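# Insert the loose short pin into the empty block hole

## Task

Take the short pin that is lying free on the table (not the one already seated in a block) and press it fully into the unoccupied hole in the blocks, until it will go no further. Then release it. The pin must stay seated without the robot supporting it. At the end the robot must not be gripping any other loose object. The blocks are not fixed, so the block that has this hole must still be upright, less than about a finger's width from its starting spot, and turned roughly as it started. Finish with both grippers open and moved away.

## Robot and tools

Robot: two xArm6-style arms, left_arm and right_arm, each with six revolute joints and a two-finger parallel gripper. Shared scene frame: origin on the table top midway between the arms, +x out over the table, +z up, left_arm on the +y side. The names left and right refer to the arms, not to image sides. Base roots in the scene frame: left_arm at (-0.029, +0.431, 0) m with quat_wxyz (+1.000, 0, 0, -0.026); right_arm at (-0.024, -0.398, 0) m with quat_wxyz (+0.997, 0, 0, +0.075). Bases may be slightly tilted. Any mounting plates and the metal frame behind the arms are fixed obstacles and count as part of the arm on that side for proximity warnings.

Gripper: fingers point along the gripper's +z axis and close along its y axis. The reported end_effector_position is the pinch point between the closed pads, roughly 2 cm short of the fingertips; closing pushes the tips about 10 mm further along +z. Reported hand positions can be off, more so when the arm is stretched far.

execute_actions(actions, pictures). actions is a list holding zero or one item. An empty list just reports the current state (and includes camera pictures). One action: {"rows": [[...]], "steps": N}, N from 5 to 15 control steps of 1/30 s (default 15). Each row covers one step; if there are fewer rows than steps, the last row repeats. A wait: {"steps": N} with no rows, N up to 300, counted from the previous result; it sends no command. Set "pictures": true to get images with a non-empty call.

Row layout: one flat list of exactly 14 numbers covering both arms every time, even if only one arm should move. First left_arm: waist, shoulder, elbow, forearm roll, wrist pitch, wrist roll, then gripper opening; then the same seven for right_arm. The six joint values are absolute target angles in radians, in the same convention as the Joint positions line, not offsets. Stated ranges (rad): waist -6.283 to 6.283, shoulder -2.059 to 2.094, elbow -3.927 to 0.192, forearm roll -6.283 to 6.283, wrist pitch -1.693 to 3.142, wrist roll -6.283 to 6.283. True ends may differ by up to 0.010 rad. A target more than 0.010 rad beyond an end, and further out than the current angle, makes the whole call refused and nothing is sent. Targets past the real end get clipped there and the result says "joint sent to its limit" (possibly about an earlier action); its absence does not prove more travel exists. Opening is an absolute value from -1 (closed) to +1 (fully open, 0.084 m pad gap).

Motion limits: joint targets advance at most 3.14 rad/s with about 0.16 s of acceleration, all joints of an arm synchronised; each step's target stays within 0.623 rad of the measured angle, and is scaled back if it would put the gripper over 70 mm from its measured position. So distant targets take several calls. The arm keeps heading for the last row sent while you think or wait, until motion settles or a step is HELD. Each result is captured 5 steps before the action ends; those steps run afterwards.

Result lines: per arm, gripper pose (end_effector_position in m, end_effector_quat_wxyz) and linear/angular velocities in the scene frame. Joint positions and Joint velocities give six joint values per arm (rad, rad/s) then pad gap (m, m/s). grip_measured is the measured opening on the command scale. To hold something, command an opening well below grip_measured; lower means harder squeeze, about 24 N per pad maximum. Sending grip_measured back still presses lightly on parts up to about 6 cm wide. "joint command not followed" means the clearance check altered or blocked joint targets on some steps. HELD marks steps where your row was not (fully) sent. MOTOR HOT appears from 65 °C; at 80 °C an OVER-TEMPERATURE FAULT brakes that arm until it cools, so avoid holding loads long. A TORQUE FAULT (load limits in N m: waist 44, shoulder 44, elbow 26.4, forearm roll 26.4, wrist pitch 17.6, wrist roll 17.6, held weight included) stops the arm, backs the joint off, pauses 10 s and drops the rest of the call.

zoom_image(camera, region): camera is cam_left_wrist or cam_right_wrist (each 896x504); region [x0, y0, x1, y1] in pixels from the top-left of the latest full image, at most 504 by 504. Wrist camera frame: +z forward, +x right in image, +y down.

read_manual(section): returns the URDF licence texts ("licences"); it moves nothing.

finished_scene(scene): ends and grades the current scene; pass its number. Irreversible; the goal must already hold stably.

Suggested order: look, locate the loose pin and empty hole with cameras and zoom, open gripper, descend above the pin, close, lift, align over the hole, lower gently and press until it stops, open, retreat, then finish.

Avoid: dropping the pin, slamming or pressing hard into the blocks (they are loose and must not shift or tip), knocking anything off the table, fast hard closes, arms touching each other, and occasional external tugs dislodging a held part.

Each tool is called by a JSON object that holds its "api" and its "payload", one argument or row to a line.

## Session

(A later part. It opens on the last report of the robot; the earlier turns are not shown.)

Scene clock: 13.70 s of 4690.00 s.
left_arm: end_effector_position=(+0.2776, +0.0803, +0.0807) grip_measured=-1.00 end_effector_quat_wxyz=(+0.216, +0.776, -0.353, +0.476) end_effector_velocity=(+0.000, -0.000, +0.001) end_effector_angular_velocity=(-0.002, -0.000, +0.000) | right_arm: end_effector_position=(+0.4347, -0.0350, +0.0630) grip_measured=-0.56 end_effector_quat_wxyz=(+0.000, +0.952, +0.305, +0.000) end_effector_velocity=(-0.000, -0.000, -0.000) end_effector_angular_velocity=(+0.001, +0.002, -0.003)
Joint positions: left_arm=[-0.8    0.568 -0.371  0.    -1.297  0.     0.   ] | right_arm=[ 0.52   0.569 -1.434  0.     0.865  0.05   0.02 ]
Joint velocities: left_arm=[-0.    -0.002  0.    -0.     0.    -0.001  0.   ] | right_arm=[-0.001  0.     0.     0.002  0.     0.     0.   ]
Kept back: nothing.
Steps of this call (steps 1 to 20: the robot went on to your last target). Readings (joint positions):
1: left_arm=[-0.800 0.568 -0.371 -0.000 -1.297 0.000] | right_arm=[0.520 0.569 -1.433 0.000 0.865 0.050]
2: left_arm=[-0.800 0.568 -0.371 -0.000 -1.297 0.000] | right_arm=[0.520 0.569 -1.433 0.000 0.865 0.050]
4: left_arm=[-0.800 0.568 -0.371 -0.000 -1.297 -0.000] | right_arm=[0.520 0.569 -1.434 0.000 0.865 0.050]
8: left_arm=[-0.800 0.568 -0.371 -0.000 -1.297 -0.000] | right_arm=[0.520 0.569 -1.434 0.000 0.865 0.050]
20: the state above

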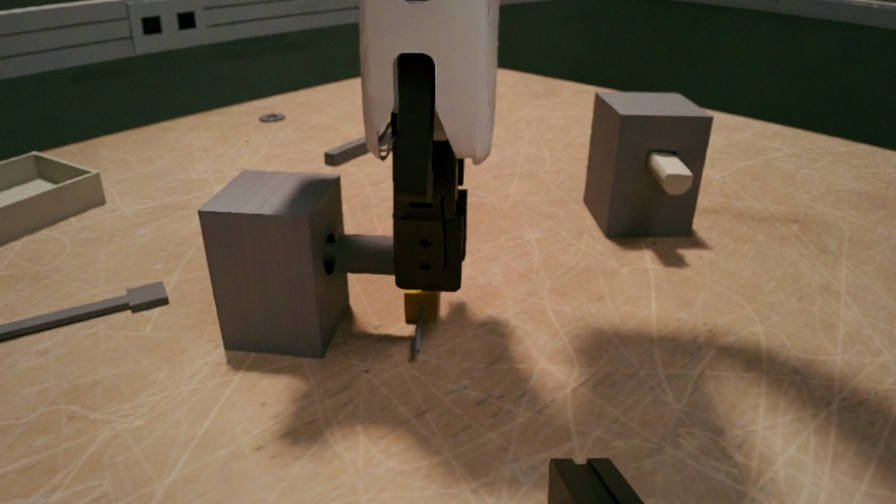

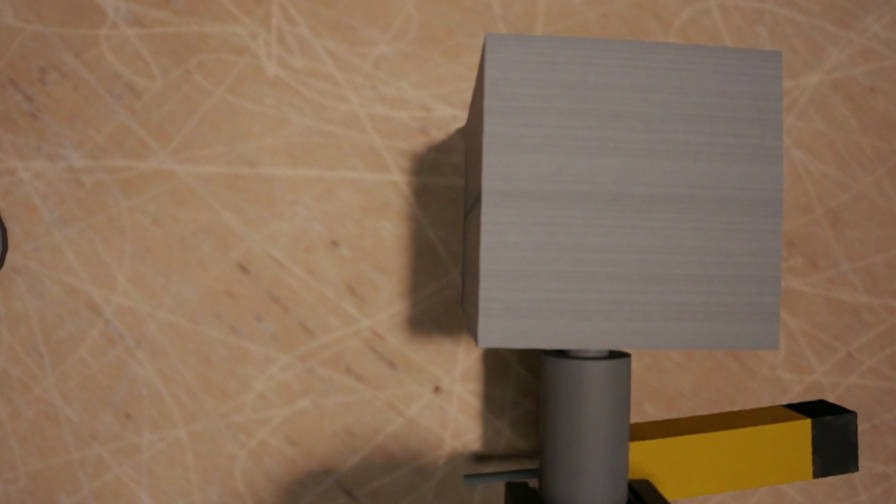

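{"api": "execute_actions", "payload": {
  "actions": [
    {"rows":[[-0.8,0.5679,-0.3708,0,-1.2971,0,-1,0.5203,0.5595,-1.4182,0,0.8587,0.0505,-1],[-0.8,0.5679,-0.3708,0,-1.2971,0,-1,0.5206,0.5497,-1.4024,0,0.8527,0.0508,-1],[-0.8,0.5679,-0.3708,0,-1.2971,0,-1,0.5209,0.5399,-1.3865,0,0.8466,0.0511,-1],[-0.8,0.5679,-0.3708,0,-1.2971,0,-1,0.5212,0.5301,-1.3707,0,0.8406,0.0514,-1],[-0.8,0.5679,-0.3708,0,-1.2971,0,-1,0.5215,0.5203,-1.3549,0,0.8346,0.0517,-1],[-0.8,0.5679,-0.3708,0,-1.2971,0,-1,0.5217,0.5105,-1.3391,0,0.8286,0.0519,-1],[-0.8,0.5679,-0.3708,0,-1.2971,0,-1,0.5220,0.5007,-1.3233,0,0.8226,0.0522,-1],[-0.8,0.5679,-0.3708,0,-1.2971,0,-1,0.5223,0.4909,-1.3074,0,0.8165,0.0525,-1],[-0.8,0.5679,-0.3708,0,-1.2971,0,-1,0.5226,0.4811,-1.2916,0,0.8105,0.0528,-1],[-0.8,0.5679,-0.3708,0,-1.2971,0,-1,0.5229,0.4713,-1.2758,0,0.8045,0.0531,-1]],"steps":15}
  ]
}}

{"api": "execute_actions", "payload": {
  "actions": [
    {"steps":12}
  ],
  "pictures": true
}}

Scene clock: 15.60 s of 4690.00 s.
left_arm: end_effector_position=(+0.2776, +0.0803, +0.0807) grip_measured=-1.00 end_effector_quat_wxyz=(+0.216, +0.776, -0.353, +0.476) end_effector_velocity=(+0.000, +0.000, -0.000) end_effector_angular_velocity=(+0.001, -0.000, +0.000) | right_arm: end_effector_position=(+0.4151, -0.0490, +0.0633) grip_measured=-0.56 end_effector_quat_wxyz=(-0.000, +0.952, +0.305, +0.000) end_effector_velocity=(-0.080, -0.057, -0.001) end_effector_angular_velocity=(-0.000, +0.001, -0.000)
Joint positions: left_arm=[-0.8    0.568 -0.371 -0.    -1.297  0.     0.   ] | right_arm=[ 0.522  0.494 -1.313 -0.     0.819  0.052  0.02 ]
Joint velocities: left_arm=[ 0.     0.001 -0.    -0.    -0.     0.001  0.   ] | right_arm=[ 0.009 -0.292  0.472  0.    -0.179  0.009 -0.   ]
Steps of this call (steps 1 to 15: the robot went on to your last target; steps 16 to 47: nothing new was sent; steps 48 to 57: the first 10 steps of this action). Readings (joint positions):
48: left_arm=[-0.800 0.568 -0.371 0.000 -1.297 0.000] | right_arm=[0.520 0.569 -1.433 -0.000 0.864 0.050]
49: left_arm=[-0.800 0.568 -0.371 0.000 -1.297 -0.000] | right_arm=[0.520 0.566 -1.429 -0.000 0.862 0.050]
51: left_arm=[-0.800 0.568 -0.371 0.000 -1.297 0.000] | right_arm=[0.520 0.552 -1.406 -0.000 0.853 0.051]
55: left_arm=[-0.800 0.568 -0.371 0.000 -1.297 0.000] | right_arm=[0.522 0.514 -1.345 -0.000 0.831 0.052]
57: the state above

Scene clock: 16.00 s of 4690.00 s.
left_arm: end_effector_position=(+0.2776, +0.0803, +0.0807) grip_measured=-1.00 end_effector_quat_wxyz=(+0.216, +0.776, -0.353, +0.476) end_effector_velocity=(-0.000, +0.000, -0.001) end_effector_angular_velocity=(+0.002, +0.001, -0.000) | right_arm: end_effector_position=(+0.4088, -0.0535, +0.0630) grip_measured=-0.56 end_effector_quat_wxyz=(-0.000, +0.952, +0.305, +0.000) end_effector_velocity=(-0.001, -0.001, -0.000) end_effector_angular_velocity=(-0.002, +0.001, +0.001)
Joint positions: left_arm=[-0.8    0.568 -0.371 -0.    -1.297 -0.     0.   ] | right_arm=[ 0.523  0.472 -1.276 -0.     0.804  0.053  0.02 ]
Joint velocities: left_arm=[-0.     0.002  0.    -0.    -0.     0.001  0.   ] | right_arm=[-0.    -0.001  0.002 -0.001  0.    -0.    -0.   ]
Kept back: nothing.
Steps of this call (steps 1 to 5: the last 5 steps of your previous action; steps 6 to 12: the robot went on to your last target). Readings (joint positions):
1: left_arm=[-0.800 0.568 -0.371 0.000 -1.297 -0.000] | right_arm=[0.522 0.485 -1.298 -0.000 0.813 0.053]
2: left_arm=[-0.800 0.568 -0.371 -0.000 -1.297 -0.000] | right_arm=[0.523 0.478 -1.286 0.000 0.809 0.053]
4: left_arm=[-0.800 0.568 -0.371 -0.000 -1.297 -0.000] | right_arm=[0.523 0.472 -1.278 0.000 0.806 0.053]
8: left_arm=[-0.800 0.568 -0.371 0.000 -1.297 0.000] | right_arm=[0.523 0.472 -1.277 -0.000 0.805 0.053]
12: the state above

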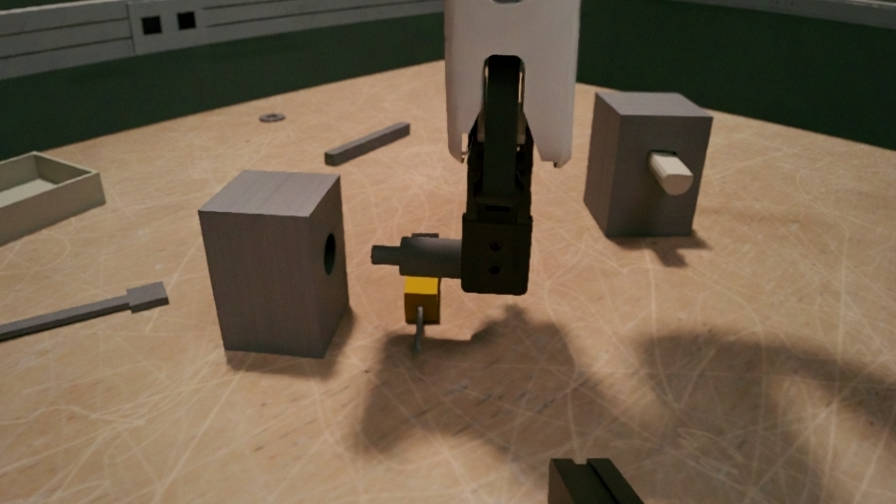

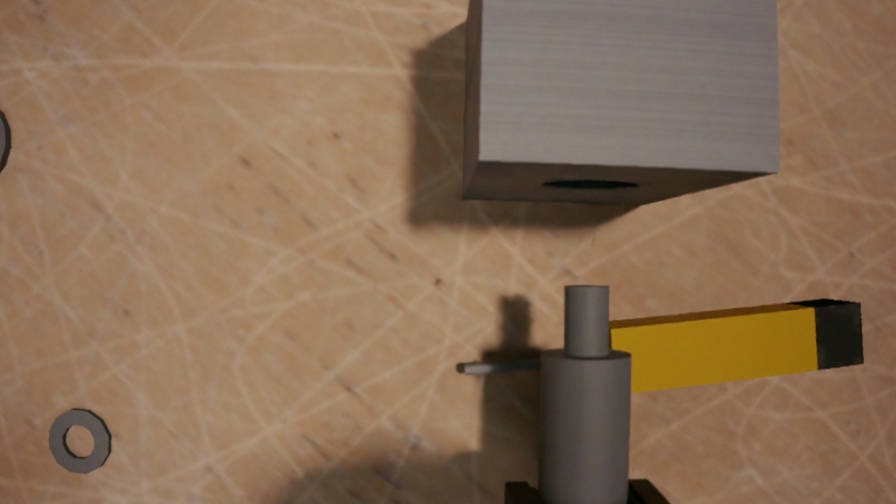

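{"api": "zoom_image", "payload": {
  "camera": "cam_right_wrist",
  "region": [460, 140, 800, 400]
}}

Region (460, 140, 800, 400) of cam_right_wrist's 896x504 image, scaled by 1.482, with more detail than that image has; it fills the top 385 rows of this view, and the rest is white.

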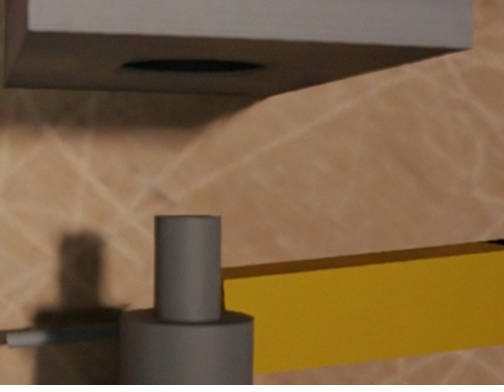

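{"api": "zoom_image", "payload": {
  "camera": "cam_right_wrist",
  "region": [520, 160, 660, 300]
}}

{"api": "zoom_image", "payload": {
  "camera": "cam_left_wrist",
  "region": [300, 200, 480, 310]
}}

Region (520, 160, 660, 300) of cam_right_wrist's 896x504 image, scaled by 3.600, with more detail than that image has.

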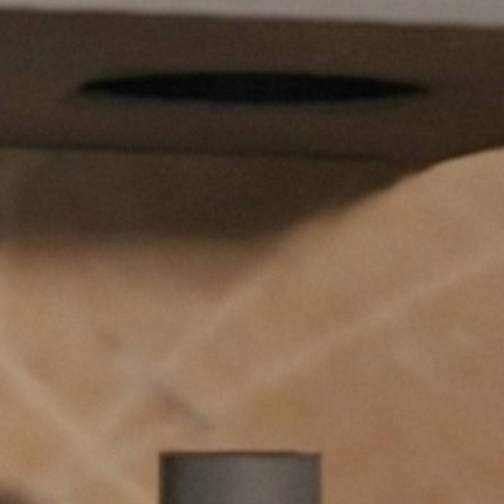

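Region (300, 200, 480, 310) of cam_left_wrist's 896x504 image, scaled by 2.800, with more detail than that image has.

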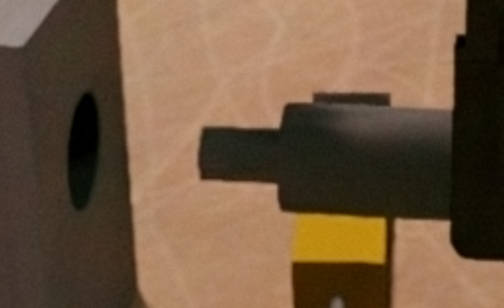

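{"api": "execute_actions", "payload": {
  "actions": [
    {"rows":[[-0.8,0.5679,-0.3708,0,-1.2971,0,-1,0.5225,0.4803,-1.2900,0,0.8097,0.0527,-1],[-0.8,0.5679,-0.3708,0,-1.2971,0,-1,0.5221,0.4893,-1.3042,0,0.8149,0.0523,-1],[-0.8,0.5679,-0.3708,0,-1.2971,0,-1,0.5216,0.4982,-1.3184,0,0.8202,0.0518,-1],[-0.8,0.5679,-0.3708,0,-1.2971,0,-1,0.5212,0.5072,-1.3326,0,0.8254,0.0514,-1],[-0.8,0.5679,-0.3708,0,-1.2971,0,-1,0.5208,0.5162,-1.3469,0,0.8307,0.0510,-1],[-0.8,0.5679,-0.3708,0,-1.2971,0,-1,0.5204,0.5252,-1.3611,0,0.8359,0.0506,-1],[-0.8,0.5679,-0.3708,0,-1.2971,0,-1,0.5200,0.5342,-1.3753,0,0.8411,0.0502,-1],[-0.8,0.5679,-0.3708,0,-1.2971,0,-1,0.5195,0.5431,-1.3895,0,0.8464,0.0497,-1],[-0.8,0.5679,-0.3708,0,-1.2971,0,-1,0.5192,0.5503,-1.4008,0,0.8505,0.0494,-1],[-0.8,0.5679,-0.3708,0,-1.2971,0,-1,0.5190,0.5557,-1.4094,0,0.8537,0.0492,-1],[-0.8,0.5679,-0.3708,0,-1.2971,0,-1,0.5188,0.5593,-1.4151,0,0.8558,0.0490,-1],[-0.8,0.5679,-0.3708,0,-1.2971,0,-1,0.5187,0.5611,-1.4179,0,0.8568,0.0489,-1]],"steps":15}
  ]
}}

{"api": "execute_actions", "payload": {
  "actions": [
    {"steps":12}
  ],
  "pictures": true
}}

{"api": "zoom_image", "payload": {
  "camera": "cam_left_wrist",
  "region": [300, 210, 420, 300]
}}

Scene clock: 17.80 s of 4690.00 s.
left_arm: end_effector_position=(+0.2775, +0.0803, +0.0807) grip_measured=-1.00 end_effector_quat_wxyz=(+0.216, +0.776, -0.353, +0.476) end_effector_velocity=(-0.000, +0.001, -0.000) end_effector_angular_velocity=(+0.002, +0.000, +0.000) | right_arm: end_effector_position=(+0.4273, -0.0411, +0.0625) grip_measured=-0.56 end_effector_quat_wxyz=(-0.000, +0.952, +0.305, +0.000) end_effector_velocity=(+0.064, +0.042, -0.004) end_effector_angular_velocity=(+0.001, -0.001, -0.001)
Joint positions: left_arm=[-0.8    0.568 -0.371  0.    -1.297 -0.     0.   ] | right_arm=[ 0.52   0.54  -1.384 -0.     0.844  0.05   0.02 ]
Joint velocities: left_arm=[ 0.001 -0.     0.001  0.     0.001  0.001  0.   ] | right_arm=[-0.012  0.241 -0.379  0.     0.137 -0.011  0.   ]
Steps of this call (steps 1 to 30: the robot went on to your last target; steps 31 to 44: nothing new was sent; steps 45 to 54: the first 10 steps of this action). Readings (joint positions):
45: left_arm=[-0.800 0.568 -0.371 -0.000 -1.297 -0.000] | right_arm=[0.523 0.472 -1.276 0.000 0.805 0.053]
46: left_arm=[-0.800 0.568 -0.371 0.000 -1.297 0.000] | right_arm=[0.523 0.474 -1.281 0.000 0.807 0.053]
48: left_arm=[-0.800 0.568 -0.371 0.000 -1.297 -0.000] | right_arm=[0.522 0.488 -1.302 0.000 0.814 0.052]
52: left_arm=[-0.800 0.568 -0.371 0.000 -1.297 -0.000] | right_arm=[0.520 0.522 -1.357 -0.000 0.834 0.051]
54: the state above

Scene clock: 18.20 s of 4690.00 s.
left_arm: end_effector_position=(+0.2776, +0.0803, +0.0807) grip_measured=-1.00 end_effector_quat_wxyz=(+0.216, +0.776, -0.353, +0.476) end_effector_velocity=(-0.000, +0.000, -0.000) end_effector_angular_velocity=(+0.000, +0.001, +0.000) | right_arm: end_effector_position=(+0.4327, -0.0375, +0.0622) grip_measured=-0.56 end_effector_quat_wxyz=(+0.000, +0.952, +0.305, -0.000) end_effector_velocity=(+0.000, +0.000, -0.001) end_effector_angular_velocity=(-0.001, +0.000, +0.001)
Joint positions: left_arm=[-0.8    0.568 -0.371 -0.    -1.297 -0.     0.   ] | right_arm=[ 0.519  0.561 -1.418  0.     0.857  0.049  0.02 ]
Joint velocities: left_arm=[ 0.     0.001 -0.     0.    -0.    -0.001  0.   ] | right_arm=[-0.     0.002 -0.002 -0.     0.    -0.    -0.   ]
Kept back: nothing.
Steps of this call (steps 1 to 5: the last 5 steps of your previous action; steps 6 to 12: the robot went on to your last target). Readings (joint positions):
1: left_arm=[-0.800 0.568 -0.371 0.000 -1.297 -0.000] | right_arm=[0.519 0.547 -1.396 -0.000 0.848 0.050]
2: left_arm=[-0.800 0.568 -0.371 -0.000 -1.297 0.000] | right_arm=[0.519 0.553 -1.405 -0.000 0.852 0.049]
4: left_arm=[-0.800 0.568 -0.371 0.000 -1.297 0.000] | right_arm=[0.519 0.559 -1.415 -0.000 0.855 0.049]
8: left_arm=[-0.800 0.568 -0.371 0.000 -1.297 -0.000] | right_arm=[0.519 0.561 -1.417 0.000 0.857 0.049]
12: the state above

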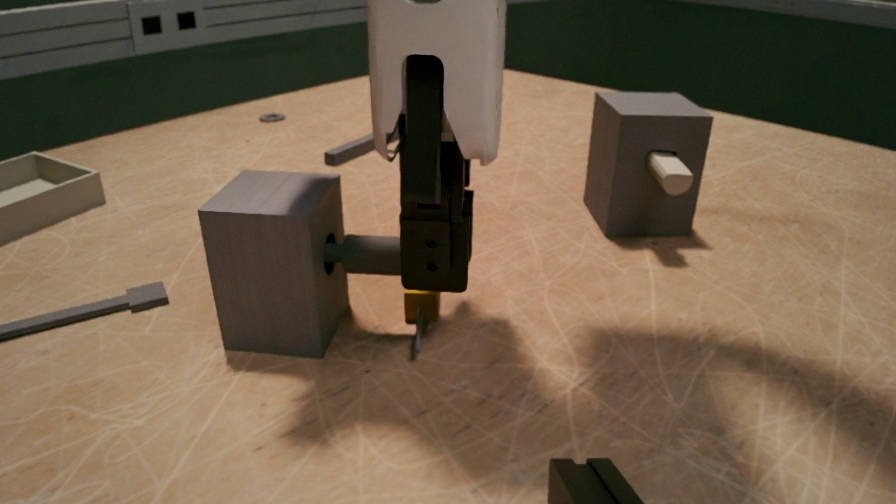

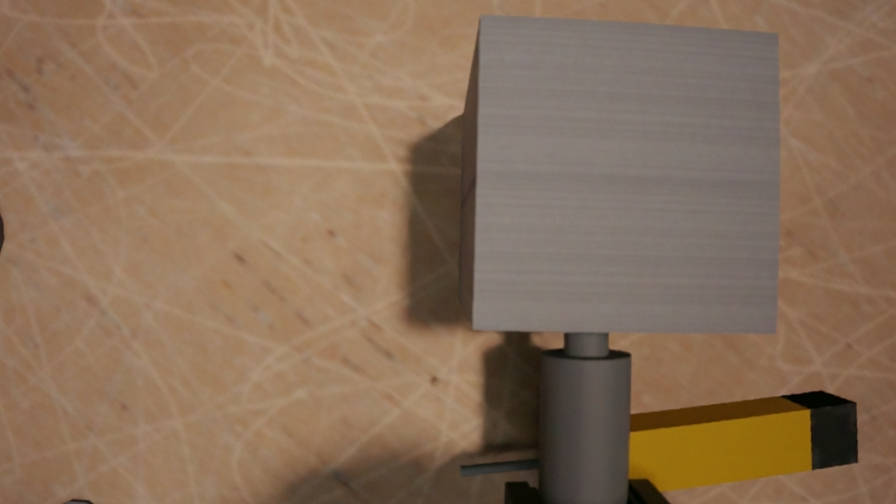

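Region (300, 210, 420, 300) of cam_left_wrist's 896x504 image, scaled by 4.200, with more detail than that image has; it fills the top 378 rows of this view, and the rest is white.

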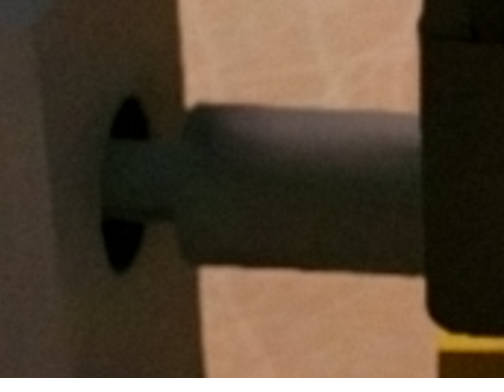

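{"api": "execute_actions", "payload": {
  "actions": [
    {"rows":[[-0.8,0.5679,-0.3708,0,-1.2971,0,-1,0.5187,0.5619,-1.4177,0,0.8558,0.0489,-1],[-0.8,0.5679,-0.3708,0,-1.2971,0,-1,0.5187,0.5619,-1.4177,0,0.8558,0.0489,-1],[-0.8,0.5679,-0.3708,0,-1.2971,0,-1,0.5187,0.5619,-1.4177,0,0.8558,0.0489,-1],[-0.8,0.5679,-0.3708,0,-1.2971,0,-1,0.51865,0.5635,-1.4203,0,0.8568,0.04885,-1],[-0.8,0.5679,-0.3708,0,-1.2971,0,-1,0.5186,0.5651,-1.4229,0,0.8578,0.0488,-1],[-0.8,0.5679,-0.3708,0,-1.2971,0,-1,0.51855,0.5666,-1.4254,0,0.8588,0.04875,-1],[-0.8,0.5679,-0.3708,0,-1.2971,0,-1,0.5185,0.5682,-1.4280,0,0.8598,0.0487,-1],[-0.8,0.5679,-0.3708,0,-1.2971,0,-1,0.51845,0.5698,-1.4306,0,0.8608,0.04865,-1],[-0.8,0.5679,-0.3708,0,-1.2971,0,-1,0.5184,0.5714,-1.4332,0,0.8618,0.0486,-1],[-0.8,0.5679,-0.3708,0,-1.2971,0,-1,0.51835,0.5729,-1.4358,0,0.8629,0.04855,-1],[-0.8,0.5679,-0.3708,0,-1.2971,0,-1,0.5183,0.5745,-1.4384,0,0.8639,0.0485,-1],[-0.8,0.5679,-0.3708,0,-1.2971,0,-1,0.51826,0.5761,-1.4410,0,0.8649,0.04846,-1]],"steps":15}
  ]
}}

{"api": "execute_actions", "payload": {
  "actions": [
    {"steps":12}
  ],
  "pictures": true
}}

{"api": "zoom_image", "payload": {
  "camera": "cam_left_wrist",
  "region": [300, 210, 420, 300]
}}

Scene clock: 19.40 s of 4690.00 s.
left_arm: end_effector_position=(+0.2776, +0.0803, +0.0807) grip_measured=-1.00 end_effector_quat_wxyz=(+0.216, +0.776, -0.353, +0.476) end_effector_velocity=(+0.000, +0.000, +0.000) end_effector_angular_velocity=(-0.000, -0.000, +0.001) | right_arm: end_effector_position=(+0.4349, -0.0360, +0.0618) grip_measured=-0.56 end_effector_quat_wxyz=(-0.000, +0.952, +0.305, +0.000) end_effector_velocity=(+0.013, +0.009, +0.000) end_effector_angular_velocity=(+0.001, -0.002, -0.000)
Joint positions: left_arm=[-0.8    0.568 -0.371 -0.    -1.297 -0.     0.   ] | right_arm=[ 0.518  0.57  -1.431 -0.     0.861  0.049  0.02 ]
Joint velocities: left_arm=[ 0.001 -0.001  0.001  0.     0.    -0.     0.   ] | right_arm=[-0.001  0.047 -0.077 -0.     0.028 -0.001  0.   ]
Steps of this call (steps 1 to 26: the robot went on to your last target; steps 27 to 36: the first 10 steps of this action). Readings (joint positions):
27: left_arm=[-0.800 0.568 -0.371 0.000 -1.297 -0.000] | right_arm=[0.519 0.561 -1.418 -0.000 0.857 0.049]
28: left_arm=[-0.800 0.568 -0.371 0.000 -1.297 0.000] | right_arm=[0.519 0.561 -1.418 -0.000 0.856 0.049]
30: left_arm=[-0.800 0.568 -0.371 0.000 -1.297 0.000] | right_arm=[0.519 0.562 -1.418 0.000 0.856 0.049]
34: left_arm=[-0.800 0.568 -0.371 0.000 -1.297 0.000] | right_arm=[0.519 0.567 -1.425 0.000 0.859 0.049]
36: the state above

Scene clock: 19.80 s of 4690.00 s.
left_arm: end_effector_position=(+0.2776, +0.0803, +0.0807) grip_measured=-1.00 end_effector_quat_wxyz=(+0.216, +0.776, -0.353, +0.476) end_effector_velocity=(+0.000, +0.001, -0.001) end_effector_angular_velocity=(+0.002, +0.001, +0.001) | right_arm: end_effector_position=(+0.4365, -0.0349, +0.0617) grip_measured=-0.56 end_effector_quat_wxyz=(+0.000, +0.952, +0.305, -0.000) end_effector_velocity=(+0.000, +0.000, +0.000) end_effector_angular_velocity=(-0.000, -0.001, +0.002)
Joint positions: left_arm=[-0.8    0.568 -0.371  0.    -1.297  0.     0.   ] | right_arm=[ 0.518  0.576 -1.441  0.     0.865  0.048  0.02 ]
Joint velocities: left_arm=[ 0.001  0.002  0.    -0.     0.     0.001  0.   ] | right_arm=[ 0.001  0.    -0.    -0.001 -0.    -0.     0.   ]
Kept back: nothing.
Steps of this call (steps 1 to 5: the last 5 steps of your previous action; steps 6 to 12: the robot went on to your last target). Readings (joint positions):
1: left_arm=[-0.800 0.568 -0.371 -0.000 -1.297 0.000] | right_arm=[0.518 0.571 -1.433 -0.000 0.862 0.049]
2: left_arm=[-0.800 0.568 -0.371 0.000 -1.297 0.000] | right_arm=[0.518 0.573 -1.436 -0.000 0.863 0.049]
4: left_arm=[-0.800 0.568 -0.371 -0.000 -1.297 0.000] | right_arm=[0.518 0.575 -1.440 -0.000 0.864 0.048]
8: left_arm=[-0.800 0.568 -0.371 -0.000 -1.297 -0.000] | right_arm=[0.518 0.576 -1.441 0.000 0.865 0.048]
12: the state above

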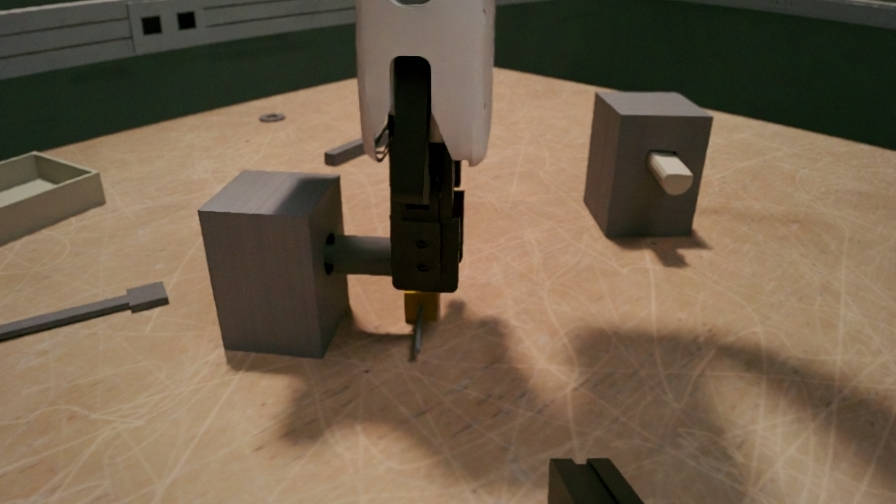

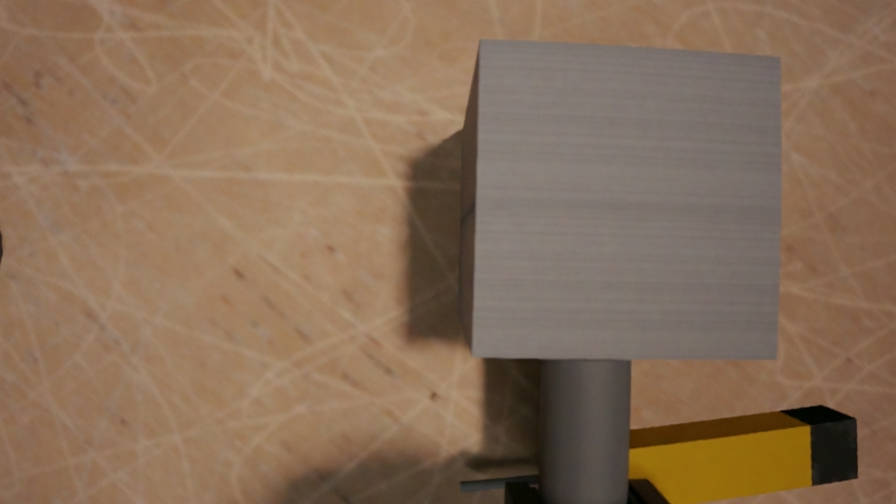

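Region (300, 210, 420, 300) of cam_left_wrist's 896x504 image, scaled by 4.200, with more detail than that image has; it fills the top 378 rows of this view, and the rest is white.

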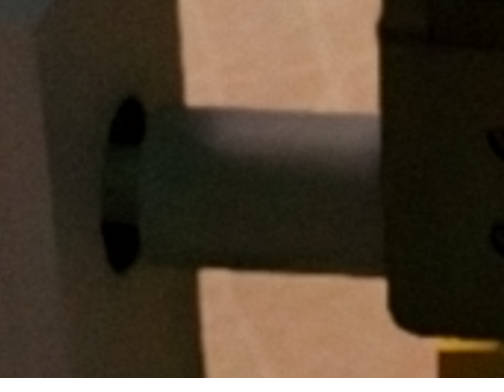

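{"api": "execute_actions", "payload": {
  "actions": [
    {"rows":[[-0.8,0.5679,-0.3708,0,-1.2971,0,-1,0.51819,0.5783,-1.4447,0,0.8664,0.04839,-1],[-0.8,0.5679,-0.3708,0,-1.2971,0,-1,0.51811,0.5806,-1.4484,0,0.8678,0.04831,-1],[-0.8,0.5679,-0.3708,0,-1.2971,0,-1,0.51804,0.5828,-1.4521,0,0.8693,0.04824,-1],[-0.8,0.5679,-0.3708,0,-1.2971,0,-1,0.51796,0.5851,-1.4558,0,0.8707,0.04816,-1],[-0.8,0.5679,-0.3708,0,-1.2971,0,-1,0.51789,0.5873,-1.4595,0,0.8722,0.04809,-1],[-0.8,0.5679,-0.3708,0,-1.2971,0,-1,0.51781,0.5896,-1.4632,0,0.8736,0.04801,-1],[-0.8,0.5679,-0.3708,0,-1.2971,0,-1,0.51774,0.5918,-1.4669,0,0.8751,0.04794,-1],[-0.8,0.5679,-0.3708,0,-1.2971,0,-1,0.51766,0.5941,-1.4705,0,0.8764,0.04786,-1],[-0.8,0.5679,-0.3708,0,-1.2971,0,-1,0.51759,0.5963,-1.4742,0,0.8779,0.04779,-1],[-0.8,0.5679,-0.3708,0,-1.2971,0,-1,0.51751,0.5985,-1.4779,0,0.8794,0.04771,-1]],"steps":15}
  ]
}}

{"api": "execute_actions", "payload": {
  "actions": [
    {"steps":10}
  ],
  "pictures": true
}}

Scene clock: 20.63 s of 4690.00 s.
left_arm: end_effector_position=(+0.2776, +0.0803, +0.0807) grip_measured=-1.00 end_effector_quat_wxyz=(+0.216, +0.776, -0.353, +0.476) end_effector_velocity=(+0.000, -0.000, +0.000) end_effector_angular_velocity=(-0.001, -0.001, +0.000) | right_arm: end_effector_position=(+0.4411, -0.0317, +0.0617) grip_measured=-0.56 end_effector_quat_wxyz=(-0.000, +0.952, +0.305, +0.000) end_effector_velocity=(+0.017, +0.011, -0.000) end_effector_angular_velocity=(-0.001, +0.000, +0.000)
Joint positions: left_arm=[-0.8    0.568 -0.371 -0.    -1.297  0.     0.   ] | right_arm=[ 0.518  0.594 -1.47  -0.     0.876  0.048  0.02 ]
Joint velocities: left_arm=[ 0.001 -0.    -0.001  0.    -0.     0.     0.   ] | right_arm=[-0.002  0.067 -0.109 -0.     0.043 -0.002  0.   ]
Steps of this call (steps 1 to 15: the robot went on to your last target; steps 16 to 25: the first 10 steps of this action). Readings (joint positions):
16: left_arm=[-0.800 0.568 -0.371 -0.000 -1.297 -0.000] | right_arm=[0.518 0.576 -1.441 0.000 0.865 0.048]
17: left_arm=[-0.800 0.568 -0.371 0.000 -1.297 -0.000] | right_arm=[0.518 0.577 -1.443 0.000 0.866 0.048]
19: left_arm=[-0.800 0.568 -0.371 -0.000 -1.297 -0.000] | right_arm=[0.518 0.581 -1.448 0.000 0.868 0.048]
23: left_arm=[-0.800 0.568 -0.371 0.000 -1.297 0.000] | right_arm=[0.518 0.589 -1.463 -0.000 0.873 0.048]
25: the state above

Scene clock: 20.97 s of 4690.00 s.
left_arm: end_effector_position=(+0.2776, +0.0803, +0.0807) grip_measured=-1.00 end_effector_quat_wxyz=(+0.216, +0.776, -0.353, +0.476) end_effector_velocity=(-0.000, +0.000, -0.000) end_effector_angular_velocity=(-0.000, +0.001, +0.001) | right_arm: end_effector_position=(+0.4422, -0.0309, +0.0617) grip_measured=-0.56 end_effector_quat_wxyz=(+0.000, +0.952, +0.305, -0.000) end_effector_velocity=(-0.000, -0.000, -0.001) end_effector_angular_velocity=(-0.001, +0.002, +0.000)
Joint positions: left_arm=[-0.8    0.568 -0.371 -0.    -1.297 -0.     0.   ] | right_arm=[ 0.518  0.598 -1.478  0.     0.879  0.048  0.02 ]
Joint velocities: left_arm=[ 0.     0.001  0.     0.    -0.    -0.002  0.   ] | right_arm=[-0.     0.002 -0.     0.     0.001 -0.001  0.   ]
Kept back: nothing.
Steps of this call (steps 1 to 5: the last 5 steps of your previous action; steps 6 to 10: the robot went on to your last target). Readings (joint positions):
1: left_arm=[-0.800 0.568 -0.371 -0.000 -1.297 -0.000] | right_arm=[0.518 0.596 -1.474 -0.000 0.878 0.048]
2: left_arm=[-0.800 0.568 -0.371 -0.000 -1.297 0.000] | right_arm=[0.518 0.597 -1.476 -0.000 0.878 0.048]
4: left_arm=[-0.800 0.568 -0.371 0.000 -1.297 -0.000] | right_arm=[0.517 0.598 -1.477 -0.000 0.879 0.048]
8: left_arm=[-0.800 0.568 -0.371 0.000 -1.297 0.000] | right_arm=[0.518 0.598 -1.478 0.000 0.879 0.048]
10: the state above

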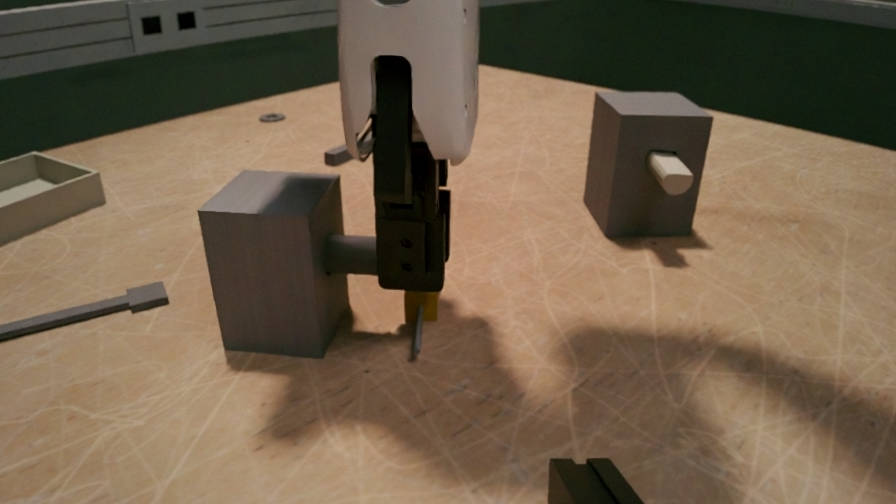

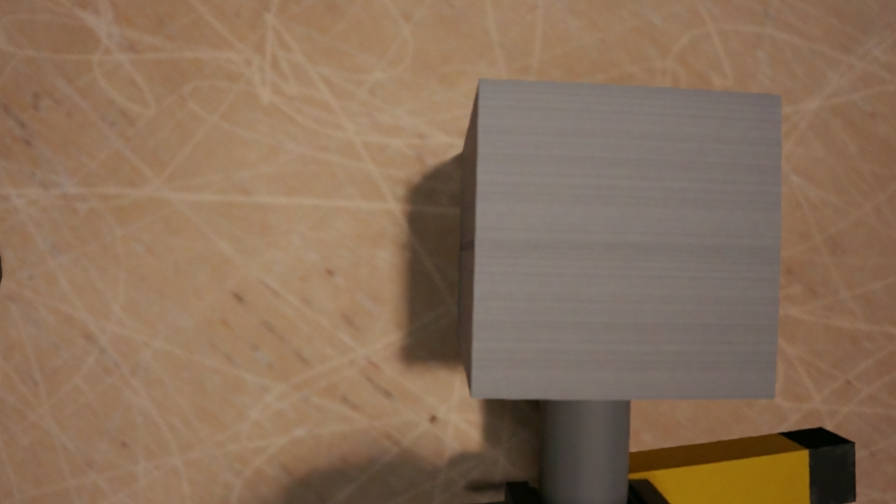

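{"api": "execute_actions", "payload": {
  "actions": [
    {"rows":[[-0.8,0.5679,-0.3708,0,-1.2971,0,-1,0.51743,0.6009,-1.4818,0,0.8809,0.04763,-1],[-0.8,0.5679,-0.3708,0,-1.2971,0,-1,0.51736,0.6032,-1.4856,0,0.8824,0.04756,-1],[-0.8,0.5679,-0.3708,0,-1.2971,0,-1,0.51728,0.6055,-1.4895,0,0.8840,0.04748,-1],[-0.8,0.5679,-0.3708,0,-1.2971,0,-1,0.51720,0.6078,-1.4933,0,0.8855,0.04740,-1],[-0.8,0.5679,-0.3708,0,-1.2971,0,-1,0.51713,0.6101,-1.4972,0,0.8871,0.04733,-1],[-0.8,0.5679,-0.3708,0,-1.2971,0,-1,0.51705,0.6125,-1.5010,0,0.8885,0.04725,-1],[-0.8,0.5679,-0.3708,0,-1.2971,0,-1,0.51697,0.6148,-1.5049,0,0.8901,0.04717,-1],[-0.8,0.5679,-0.3708,0,-1.2971,0,-1,0.51690,0.6171,-1.5087,0,0.8916,0.04710,-1],[-0.8,0.5679,-0.3708,0,-1.2971,0,-1,0.51682,0.6194,-1.5126,0,0.8932,0.04702,-1],[-0.8,0.5679,-0.3708,0,-1.2971,0,-1,0.51674,0.6218,-1.5164,0,0.8946,0.04694,-1],[-0.8,0.5679,-0.3708,0,-1.2971,0,-1,0.51667,0.6241,-1.5203,0,0.8962,0.04687,-1],[-0.8,0.5679,-0.3708,0,-1.2971,0,-1,0.51659,0.6264,-1.5241,0,0.8977,0.04679,-1]],"steps":15}
  ]
}}

{"api": "execute_actions", "payload": {
  "actions": [
    {"steps":11}
  ],
  "pictures": true
}}

Scene clock: 21.77 s of 4690.00 s.
left_arm: end_effector_position=(+0.2776, +0.0803, +0.0807) grip_measured=-1.00 end_effector_quat_wxyz=(+0.216, +0.776, -0.353, +0.476) end_effector_velocity=(+0.001, -0.001, +0.002) end_effector_angular_velocity=(-0.004, -0.002, +0.001) | right_arm: end_effector_position=(+0.4469, -0.0277, +0.0617) grip_measured=-0.56 end_effector_quat_wxyz=(+0.000, +0.952, +0.305, +0.000) end_effector_velocity=(+0.017, +0.012, +0.000) end_effector_angular_velocity=(+0.001, -0.000, -0.000)
Joint positions: left_arm=[-0.8    0.568 -0.371 -0.    -1.297  0.     0.   ] | right_arm=[ 0.517  0.617 -1.508 -0.     0.891  0.047  0.02 ]
Joint velocities: left_arm=[ 0.    -0.003 -0.002  0.    -0.    -0.001  0.   ] | right_arm=[-0.002  0.068 -0.114  0.001  0.045 -0.002 -0.   ]
Steps of this call (steps 1 to 14: the robot went on to your last target; steps 15 to 24: the first 10 steps of this action). Readings (joint positions):
15: left_arm=[-0.800 0.568 -0.371 -0.000 -1.297 0.000] | right_arm=[0.518 0.599 -1.478 0.000 0.880 0.048]
16: left_arm=[-0.800 0.568 -0.371 -0.000 -1.297 0.000] | right_arm=[0.517 0.600 -1.480 0.000 0.880 0.048]
18: left_arm=[-0.800 0.568 -0.371 0.000 -1.297 -0.000] | right_arm=[0.517 0.603 -1.486 0.000 0.883 0.048]
22: left_arm=[-0.800 0.568 -0.371 0.000 -1.297 -0.000] | right_arm=[0.517 0.612 -1.501 -0.000 0.888 0.047]
24: the state above

Scene clock: 22.13 s of 4690.00 s.
left_arm: end_effector_position=(+0.2776, +0.0803, +0.0807) grip_measured=-1.00 end_effector_quat_wxyz=(+0.216, +0.776, -0.353, +0.476) end_effector_velocity=(+0.001, +0.000, +0.001) end_effector_angular_velocity=(-0.001, -0.001, +0.002) | right_arm: end_effector_position=(+0.4491, -0.0262, +0.0616) grip_measured=-0.56 end_effector_quat_wxyz=(+0.000, +0.952, +0.305, -0.000) end_effector_velocity=(+0.001, +0.000, +0.001) end_effector_angular_velocity=(+0.001, -0.002, +0.000)
Joint positions: left_arm=[-0.8    0.568 -0.371  0.    -1.297  0.     0.   ] | right_arm=[ 0.517  0.626 -1.524 -0.     0.898  0.047  0.02 ]
Joint velocities: left_arm=[ 0.002 -0.001  0.    -0.    -0.     0.     0.   ] | right_arm=[-0.001 -0.001 -0.001 -0.001 -0.001 -0.001 -0.   ]
Kept back: nothing.
Steps of this call (steps 1 to 5: the last 5 steps of your previous action; steps 6 to 11: the robot went on to your last target). Readings (joint positions):
1: left_arm=[-0.800 0.568 -0.371 -0.000 -1.297 -0.000] | right_arm=[0.517 0.619 -1.512 -0.000 0.893 0.047]
2: left_arm=[-0.800 0.568 -0.371 -0.000 -1.297 -0.000] | right_arm=[0.517 0.622 -1.516 0.000 0.895 0.047]
4: left_arm=[-0.800 0.568 -0.371 -0.000 -1.297 -0.000] | right_arm=[0.517 0.625 -1.522 0.000 0.897 0.047]
8: left_arm=[-0.800 0.568 -0.371 -0.000 -1.297 0.000] | right_arm=[0.517 0.626 -1.524 -0.000 0.898 0.047]
11: the state above

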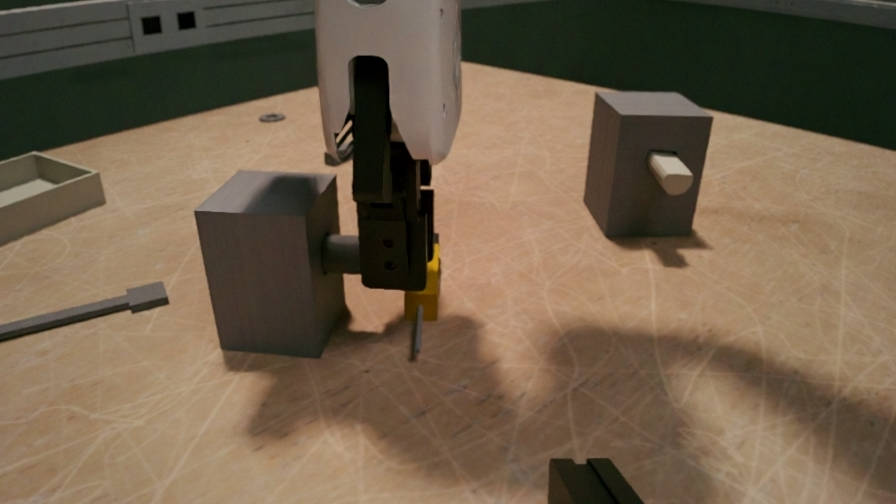

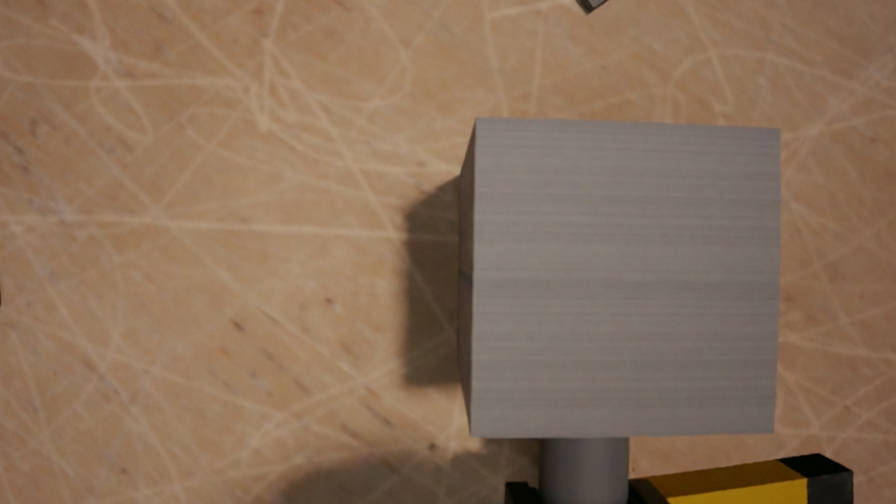

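{"api": "execute_actions", "payload": {
  "actions": [
    {"rows":[[-0.8,0.5679,-0.3708,0,-1.2971,0,-1,0.51659,0.6264,-1.5241,0,0.8977,0.04679,-0.6],[-0.8,0.5679,-0.3708,0,-1.2971,0,-1,0.51659,0.6264,-1.5241,0,0.8977,0.04679,-0.45],[-0.8,0.5679,-0.3708,0,-1.2971,0,-1,0.51659,0.6264,-1.5241,0,0.8977,0.04679,-0.3],[-0.8,0.5679,-0.3708,0,-1.2971,0,-1,0.51659,0.6264,-1.5241,0,0.8977,0.04679,-0.1],[-0.8,0.5679,-0.3708,0,-1.2971,0,-1,0.51659,0.6264,-1.5241,0,0.8977,0.04679,0.1],[-0.8,0.5679,-0.3708,0,-1.2971,0,-1,0.51659,0.6264,-1.5241,0,0.8977,0.04679,0.3]],"steps":12}
  ]
}}

{"api": "execute_actions", "payload": {
  "actions": [
    {"rows":[[-0.8,0.5679,-0.3708,0,-1.2971,0,-1,0.51659,0.6180,-1.5290,0,0.9110,0.04679,0.3],[-0.8,0.5679,-0.3708,0,-1.2971,0,-1,0.51659,0.6096,-1.5338,0,0.9242,0.04679,0.3],[-0.8,0.5679,-0.3708,0,-1.2971,0,-1,0.51659,0.6012,-1.5387,0,0.9375,0.04679,0.3],[-0.8,0.5679,-0.3708,0,-1.2971,0,-1,0.51659,0.5928,-1.5435,0,0.9507,0.04679,0.3],[-0.8,0.5679,-0.3708,0,-1.2971,0,-1,0.51659,0.5844,-1.5484,0,0.9640,0.04679,0.3],[-0.8,0.5679,-0.3708,0,-1.2971,0,-1,0.51659,0.5760,-1.5532,0,0.9772,0.04679,0.3],[-0.8,0.5679,-0.3708,0,-1.2971,0,-1,0.51659,0.5677,-1.5581,0,0.9904,0.04679,0.3],[-0.8,0.5679,-0.3708,0,-1.2971,0,-1,0.51659,0.5593,-1.5630,0,1.0037,0.04679,0.3],[-0.8,0.5679,-0.3708,0,-1.2971,0,-1,0.51659,0.5509,-1.5678,0,1.0169,0.04679,0.3],[-0.8,0.5679,-0.3708,0,-1.2971,0,-1,0.51659,0.5425,-1.5727,0,1.0302,0.04679,0.3]],"steps":15}
  ]
}}

{"api": "execute_actions", "payload": {
  "actions": [
    {"steps":8}
  ],
  "pictures": true
}}

Scene clock: 23.00 s of 4690.00 s.
left_arm: end_effector_position=(+0.2776, +0.0803, +0.0807) grip_measured=-1.00 end_effector_quat_wxyz=(+0.216, +0.776, -0.353, +0.476) end_effector_velocity=(-0.001, -0.001, +0.000) end_effector_angular_velocity=(-0.000, +0.000, -0.002) | right_arm: end_effector_position=(+0.4499, -0.0255, +0.0627) grip_measured=+0.14 end_effector_quat_wxyz=(-0.000, +0.952, +0.305, +0.001) end_effector_velocity=(-0.003, -0.003, -0.004) end_effector_angular_velocity=(-0.008, +0.009, -0.000)
Joint positions: left_arm=[-0.8    0.568 -0.371 -0.    -1.297  0.     0.   ] | right_arm=[ 0.517  0.626 -1.525 -0.     0.897  0.047  0.05 ]
Joint velocities: left_arm=[-0.002 -0.     0.     0.     0.001 -0.     0.   ] | right_arm=[-0.001  0.002  0.006 -0.001  0.003 -0.     0.178]
Steps of this call (steps 1 to 19: the robot went on to your last target; steps 20 to 26: the first 7 steps of this action). Readings (joint positions):
20: left_arm=[-0.800 0.568 -0.371 0.000 -1.297 -0.000] | right_arm=[0.517 0.626 -1.524 -0.000 0.898 0.047]
21: left_arm=[-0.800 0.568 -0.371 0.000 -1.297 0.000] | right_arm=[0.517 0.626 -1.524 0.000 0.898 0.047]
23: left_arm=[-0.800 0.568 -0.371 0.000 -1.297 -0.000] | right_arm=[0.517 0.626 -1.525 0.000 0.897 0.047]
26: the state above

Scene clock: 23.50 s of 4690.00 s.
left_arm: end_effector_position=(+0.2776, +0.0803, +0.0807) grip_measured=-1.00 end_effector_quat_wxyz=(+0.216, +0.776, -0.353, +0.476) end_effector_velocity=(-0.001, +0.000, -0.000) end_effector_angular_velocity=(+0.001, +0.001, -0.001) | right_arm: end_effector_position=(+0.4504, -0.0251, +0.1092) grip_measured=+0.29 end_effector_quat_wxyz=(-0.001, +0.952, +0.305, +0.001) end_effector_velocity=(-0.009, -0.007, +0.173) end_effector_angular_velocity=(-0.008, +0.013, -0.002)
Joint positions: left_arm=[-0.8    0.568 -0.371  0.    -1.297  0.     0.   ] | right_arm=[ 0.517  0.561 -1.563 -0.     0.999  0.047  0.056]
Joint velocities: left_arm=[-0.001  0.     0.001  0.     0.    -0.     0.   ] | right_arm=[-0.001 -0.246 -0.135  0.002  0.397  0.    -0.   ]
Steps of this call (steps 1 to 5: the last 5 steps of your previous action; steps 6 to 15: the first 10 steps of this action). Readings (joint positions):
6: left_arm=[-0.800 0.568 -0.371 -0.000 -1.297 -0.000] | right_arm=[0.517 0.626 -1.524 0.000 0.898 0.047]
7: left_arm=[-0.800 0.568 -0.371 0.000 -1.297 -0.000] | right_arm=[0.517 0.624 -1.525 0.000 0.903 0.047]
9: left_arm=[-0.800 0.568 -0.371 0.000 -1.297 0.000] | right_arm=[0.517 0.613 -1.531 0.000 0.923 0.047]
13: left_arm=[-0.800 0.568 -0.371 0.000 -1.297 0.000] | right_arm=[0.517 0.577 -1.553 -0.000 0.973 0.047]
15: the state above

Scene clock: 23.77 s of 4690.00 s.
left_arm: end_effector_position=(+0.2776, +0.0803, +0.0807) grip_measured=-1.00 end_effector_quat_wxyz=(+0.216, +0.776, -0.353, +0.476) end_effector_velocity=(+0.000, +0.000, +0.000) end_effector_angular_velocity=(+0.000, -0.000, +0.001) | right_arm: end_effector_position=(+0.4487, -0.0265, +0.1204) grip_measured=+0.29 end_effector_quat_wxyz=(+0.000, +0.952, +0.305, -0.001) end_effector_velocity=(-0.006, -0.005, -0.014) end_effector_angular_velocity=(-0.019, +0.025, -0.001)
Joint positions: left_arm=[-0.8    0.568 -0.371 -0.    -1.297 -0.     0.   ] | right_arm=[ 0.517  0.544 -1.571  0.     1.03   0.047  0.056]
Joint velocities: left_arm=[ 0.001 -0.    -0.    -0.     0.001  0.     0.   ] | right_arm=[-0.     0.014  0.012  0.001  0.005  0.    -0.   ]
Kept back: nothing.
Steps of this call (steps 1 to 5: the last 5 steps of your previous action; steps 6 to 8: the robot went on to your last target). Readings (joint positions):
1: left_arm=[-0.800 0.568 -0.371 -0.000 -1.297 0.000] | right_arm=[0.517 0.553 -1.567 -0.000 1.012 0.047]
2: left_arm=[-0.800 0.568 -0.371 0.000 -1.297 -0.000] | right_arm=[0.517 0.546 -1.571 -0.000 1.021 0.047]
4: left_arm=[-0.800 0.568 -0.371 -0.000 -1.297 0.000] | right_arm=[0.517 0.541 -1.575 -0.000 1.027 0.047]
8: the state above

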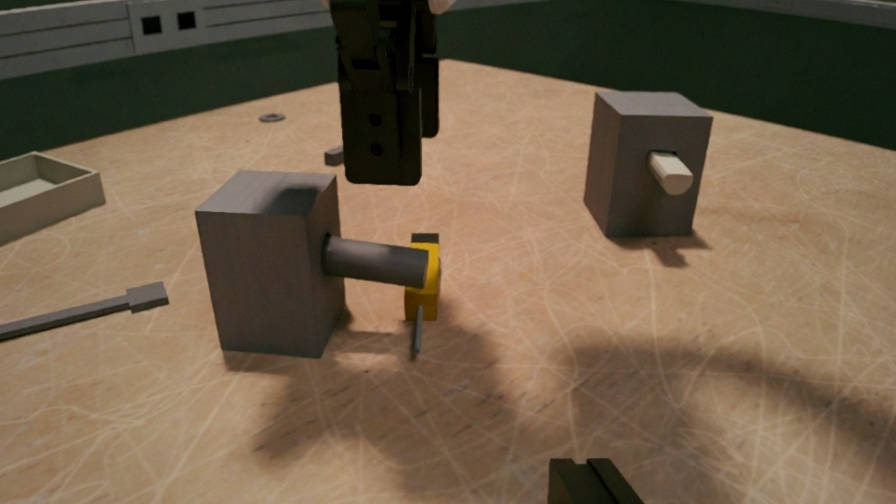

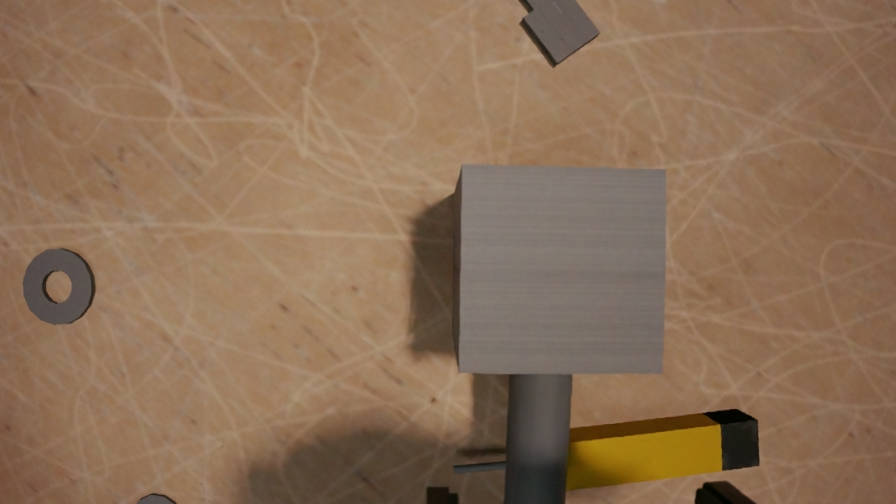

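{"api": "execute_actions", "payload": {
  "actions": [
    {"steps":20}
  ],
  "pictures": true
}}

{"api": "zoom_image", "payload": {
  "camera": "cam_left_wrist",
  "region": [300, 200, 460, 320]
}}

Scene clock: 24.43 s of 4690.00 s.
left_arm: end_effector_position=(+0.2776, +0.0803, +0.0807) grip_measured=-1.00 end_effector_quat_wxyz=(+0.216, +0.776, -0.353, +0.476) end_effector_velocity=(-0.001, -0.000, -0.000) end_effector_angular_velocity=(+0.000, +0.000, -0.002) | right_arm: end_effector_position=(+0.4492, -0.0261, +0.1217) grip_measured=+0.29 end_effector_quat_wxyz=(+0.000, +0.952, +0.305, -0.000) end_effector_velocity=(+0.000, +0.000, +0.000) end_effector_angular_velocity=(-0.000, -0.002, +0.000)
Joint positions: left_arm=[-0.8    0.568 -0.371  0.    -1.297  0.     0.   ] | right_arm=[ 0.517  0.543 -1.573  0.     1.03   0.047  0.056]
Joint velocities: left_arm=[-0.002  0.001 -0.     0.    -0.    -0.     0.   ] | right_arm=[ 0.    -0.001  0.    -0.002 -0.001  0.001 -0.   ]
Kept back: nothing.
Steps of this call (steps 1 to 20: the robot went on to your last target). Readings (joint positions):
1: left_arm=[-0.800 0.568 -0.371 -0.000 -1.297 -0.000] | right_arm=[0.517 0.544 -1.571 0.000 1.030 0.047]
2: left_arm=[-0.800 0.568 -0.371 -0.000 -1.297 0.000] | right_arm=[0.517 0.544 -1.571 0.000 1.030 0.047]
4: left_arm=[-0.800 0.568 -0.371 -0.000 -1.297 0.000] | right_arm=[0.517 0.543 -1.572 0.000 1.030 0.047]
8: left_arm=[-0.800 0.568 -0.371 0.000 -1.297 -0.000] | right_arm=[0.517 0.543 -1.573 0.000 1.030 0.047]
20: the state above

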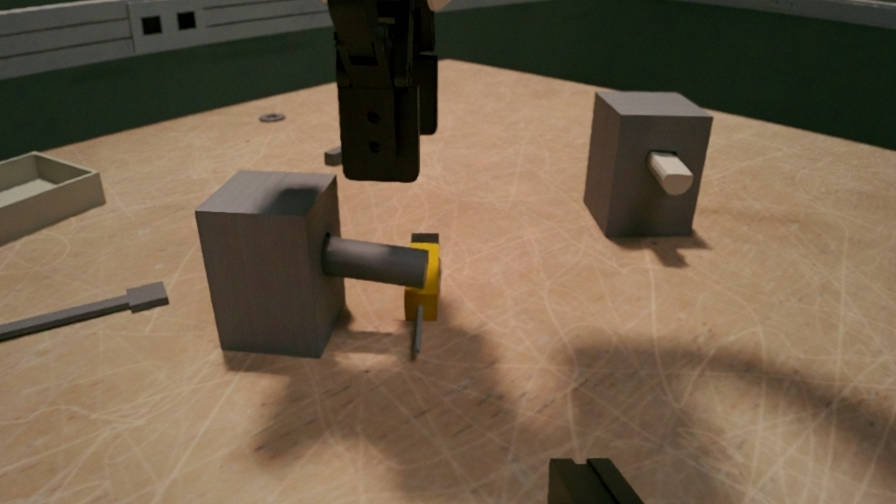

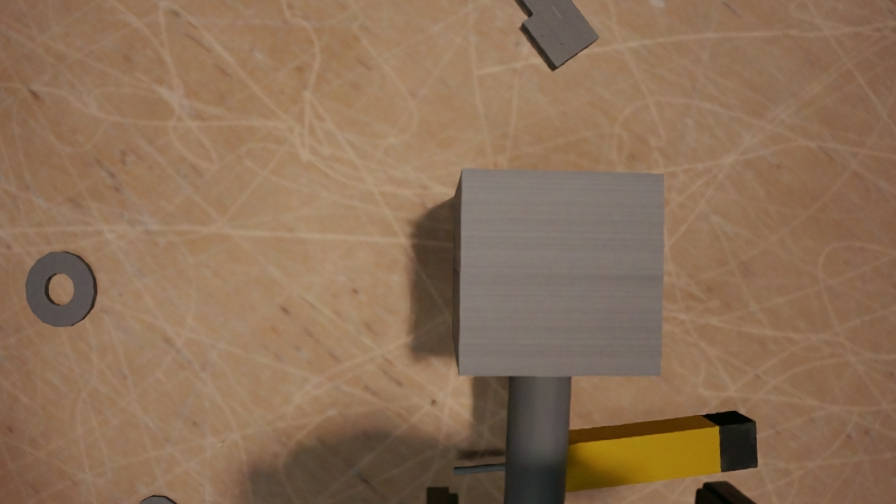

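Region (300, 200, 460, 320) of cam_left_wrist's 896x504 image, scaled by 3.150, with more detail than that image has; it fills the top 378 rows of this view, and the rest is white.

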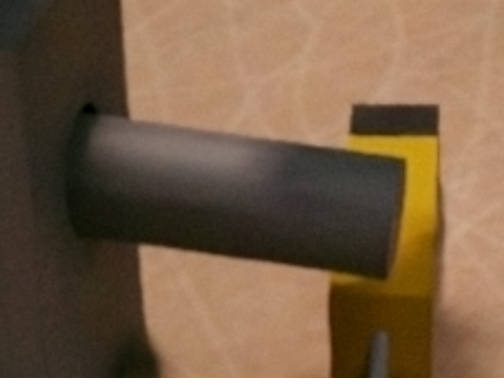

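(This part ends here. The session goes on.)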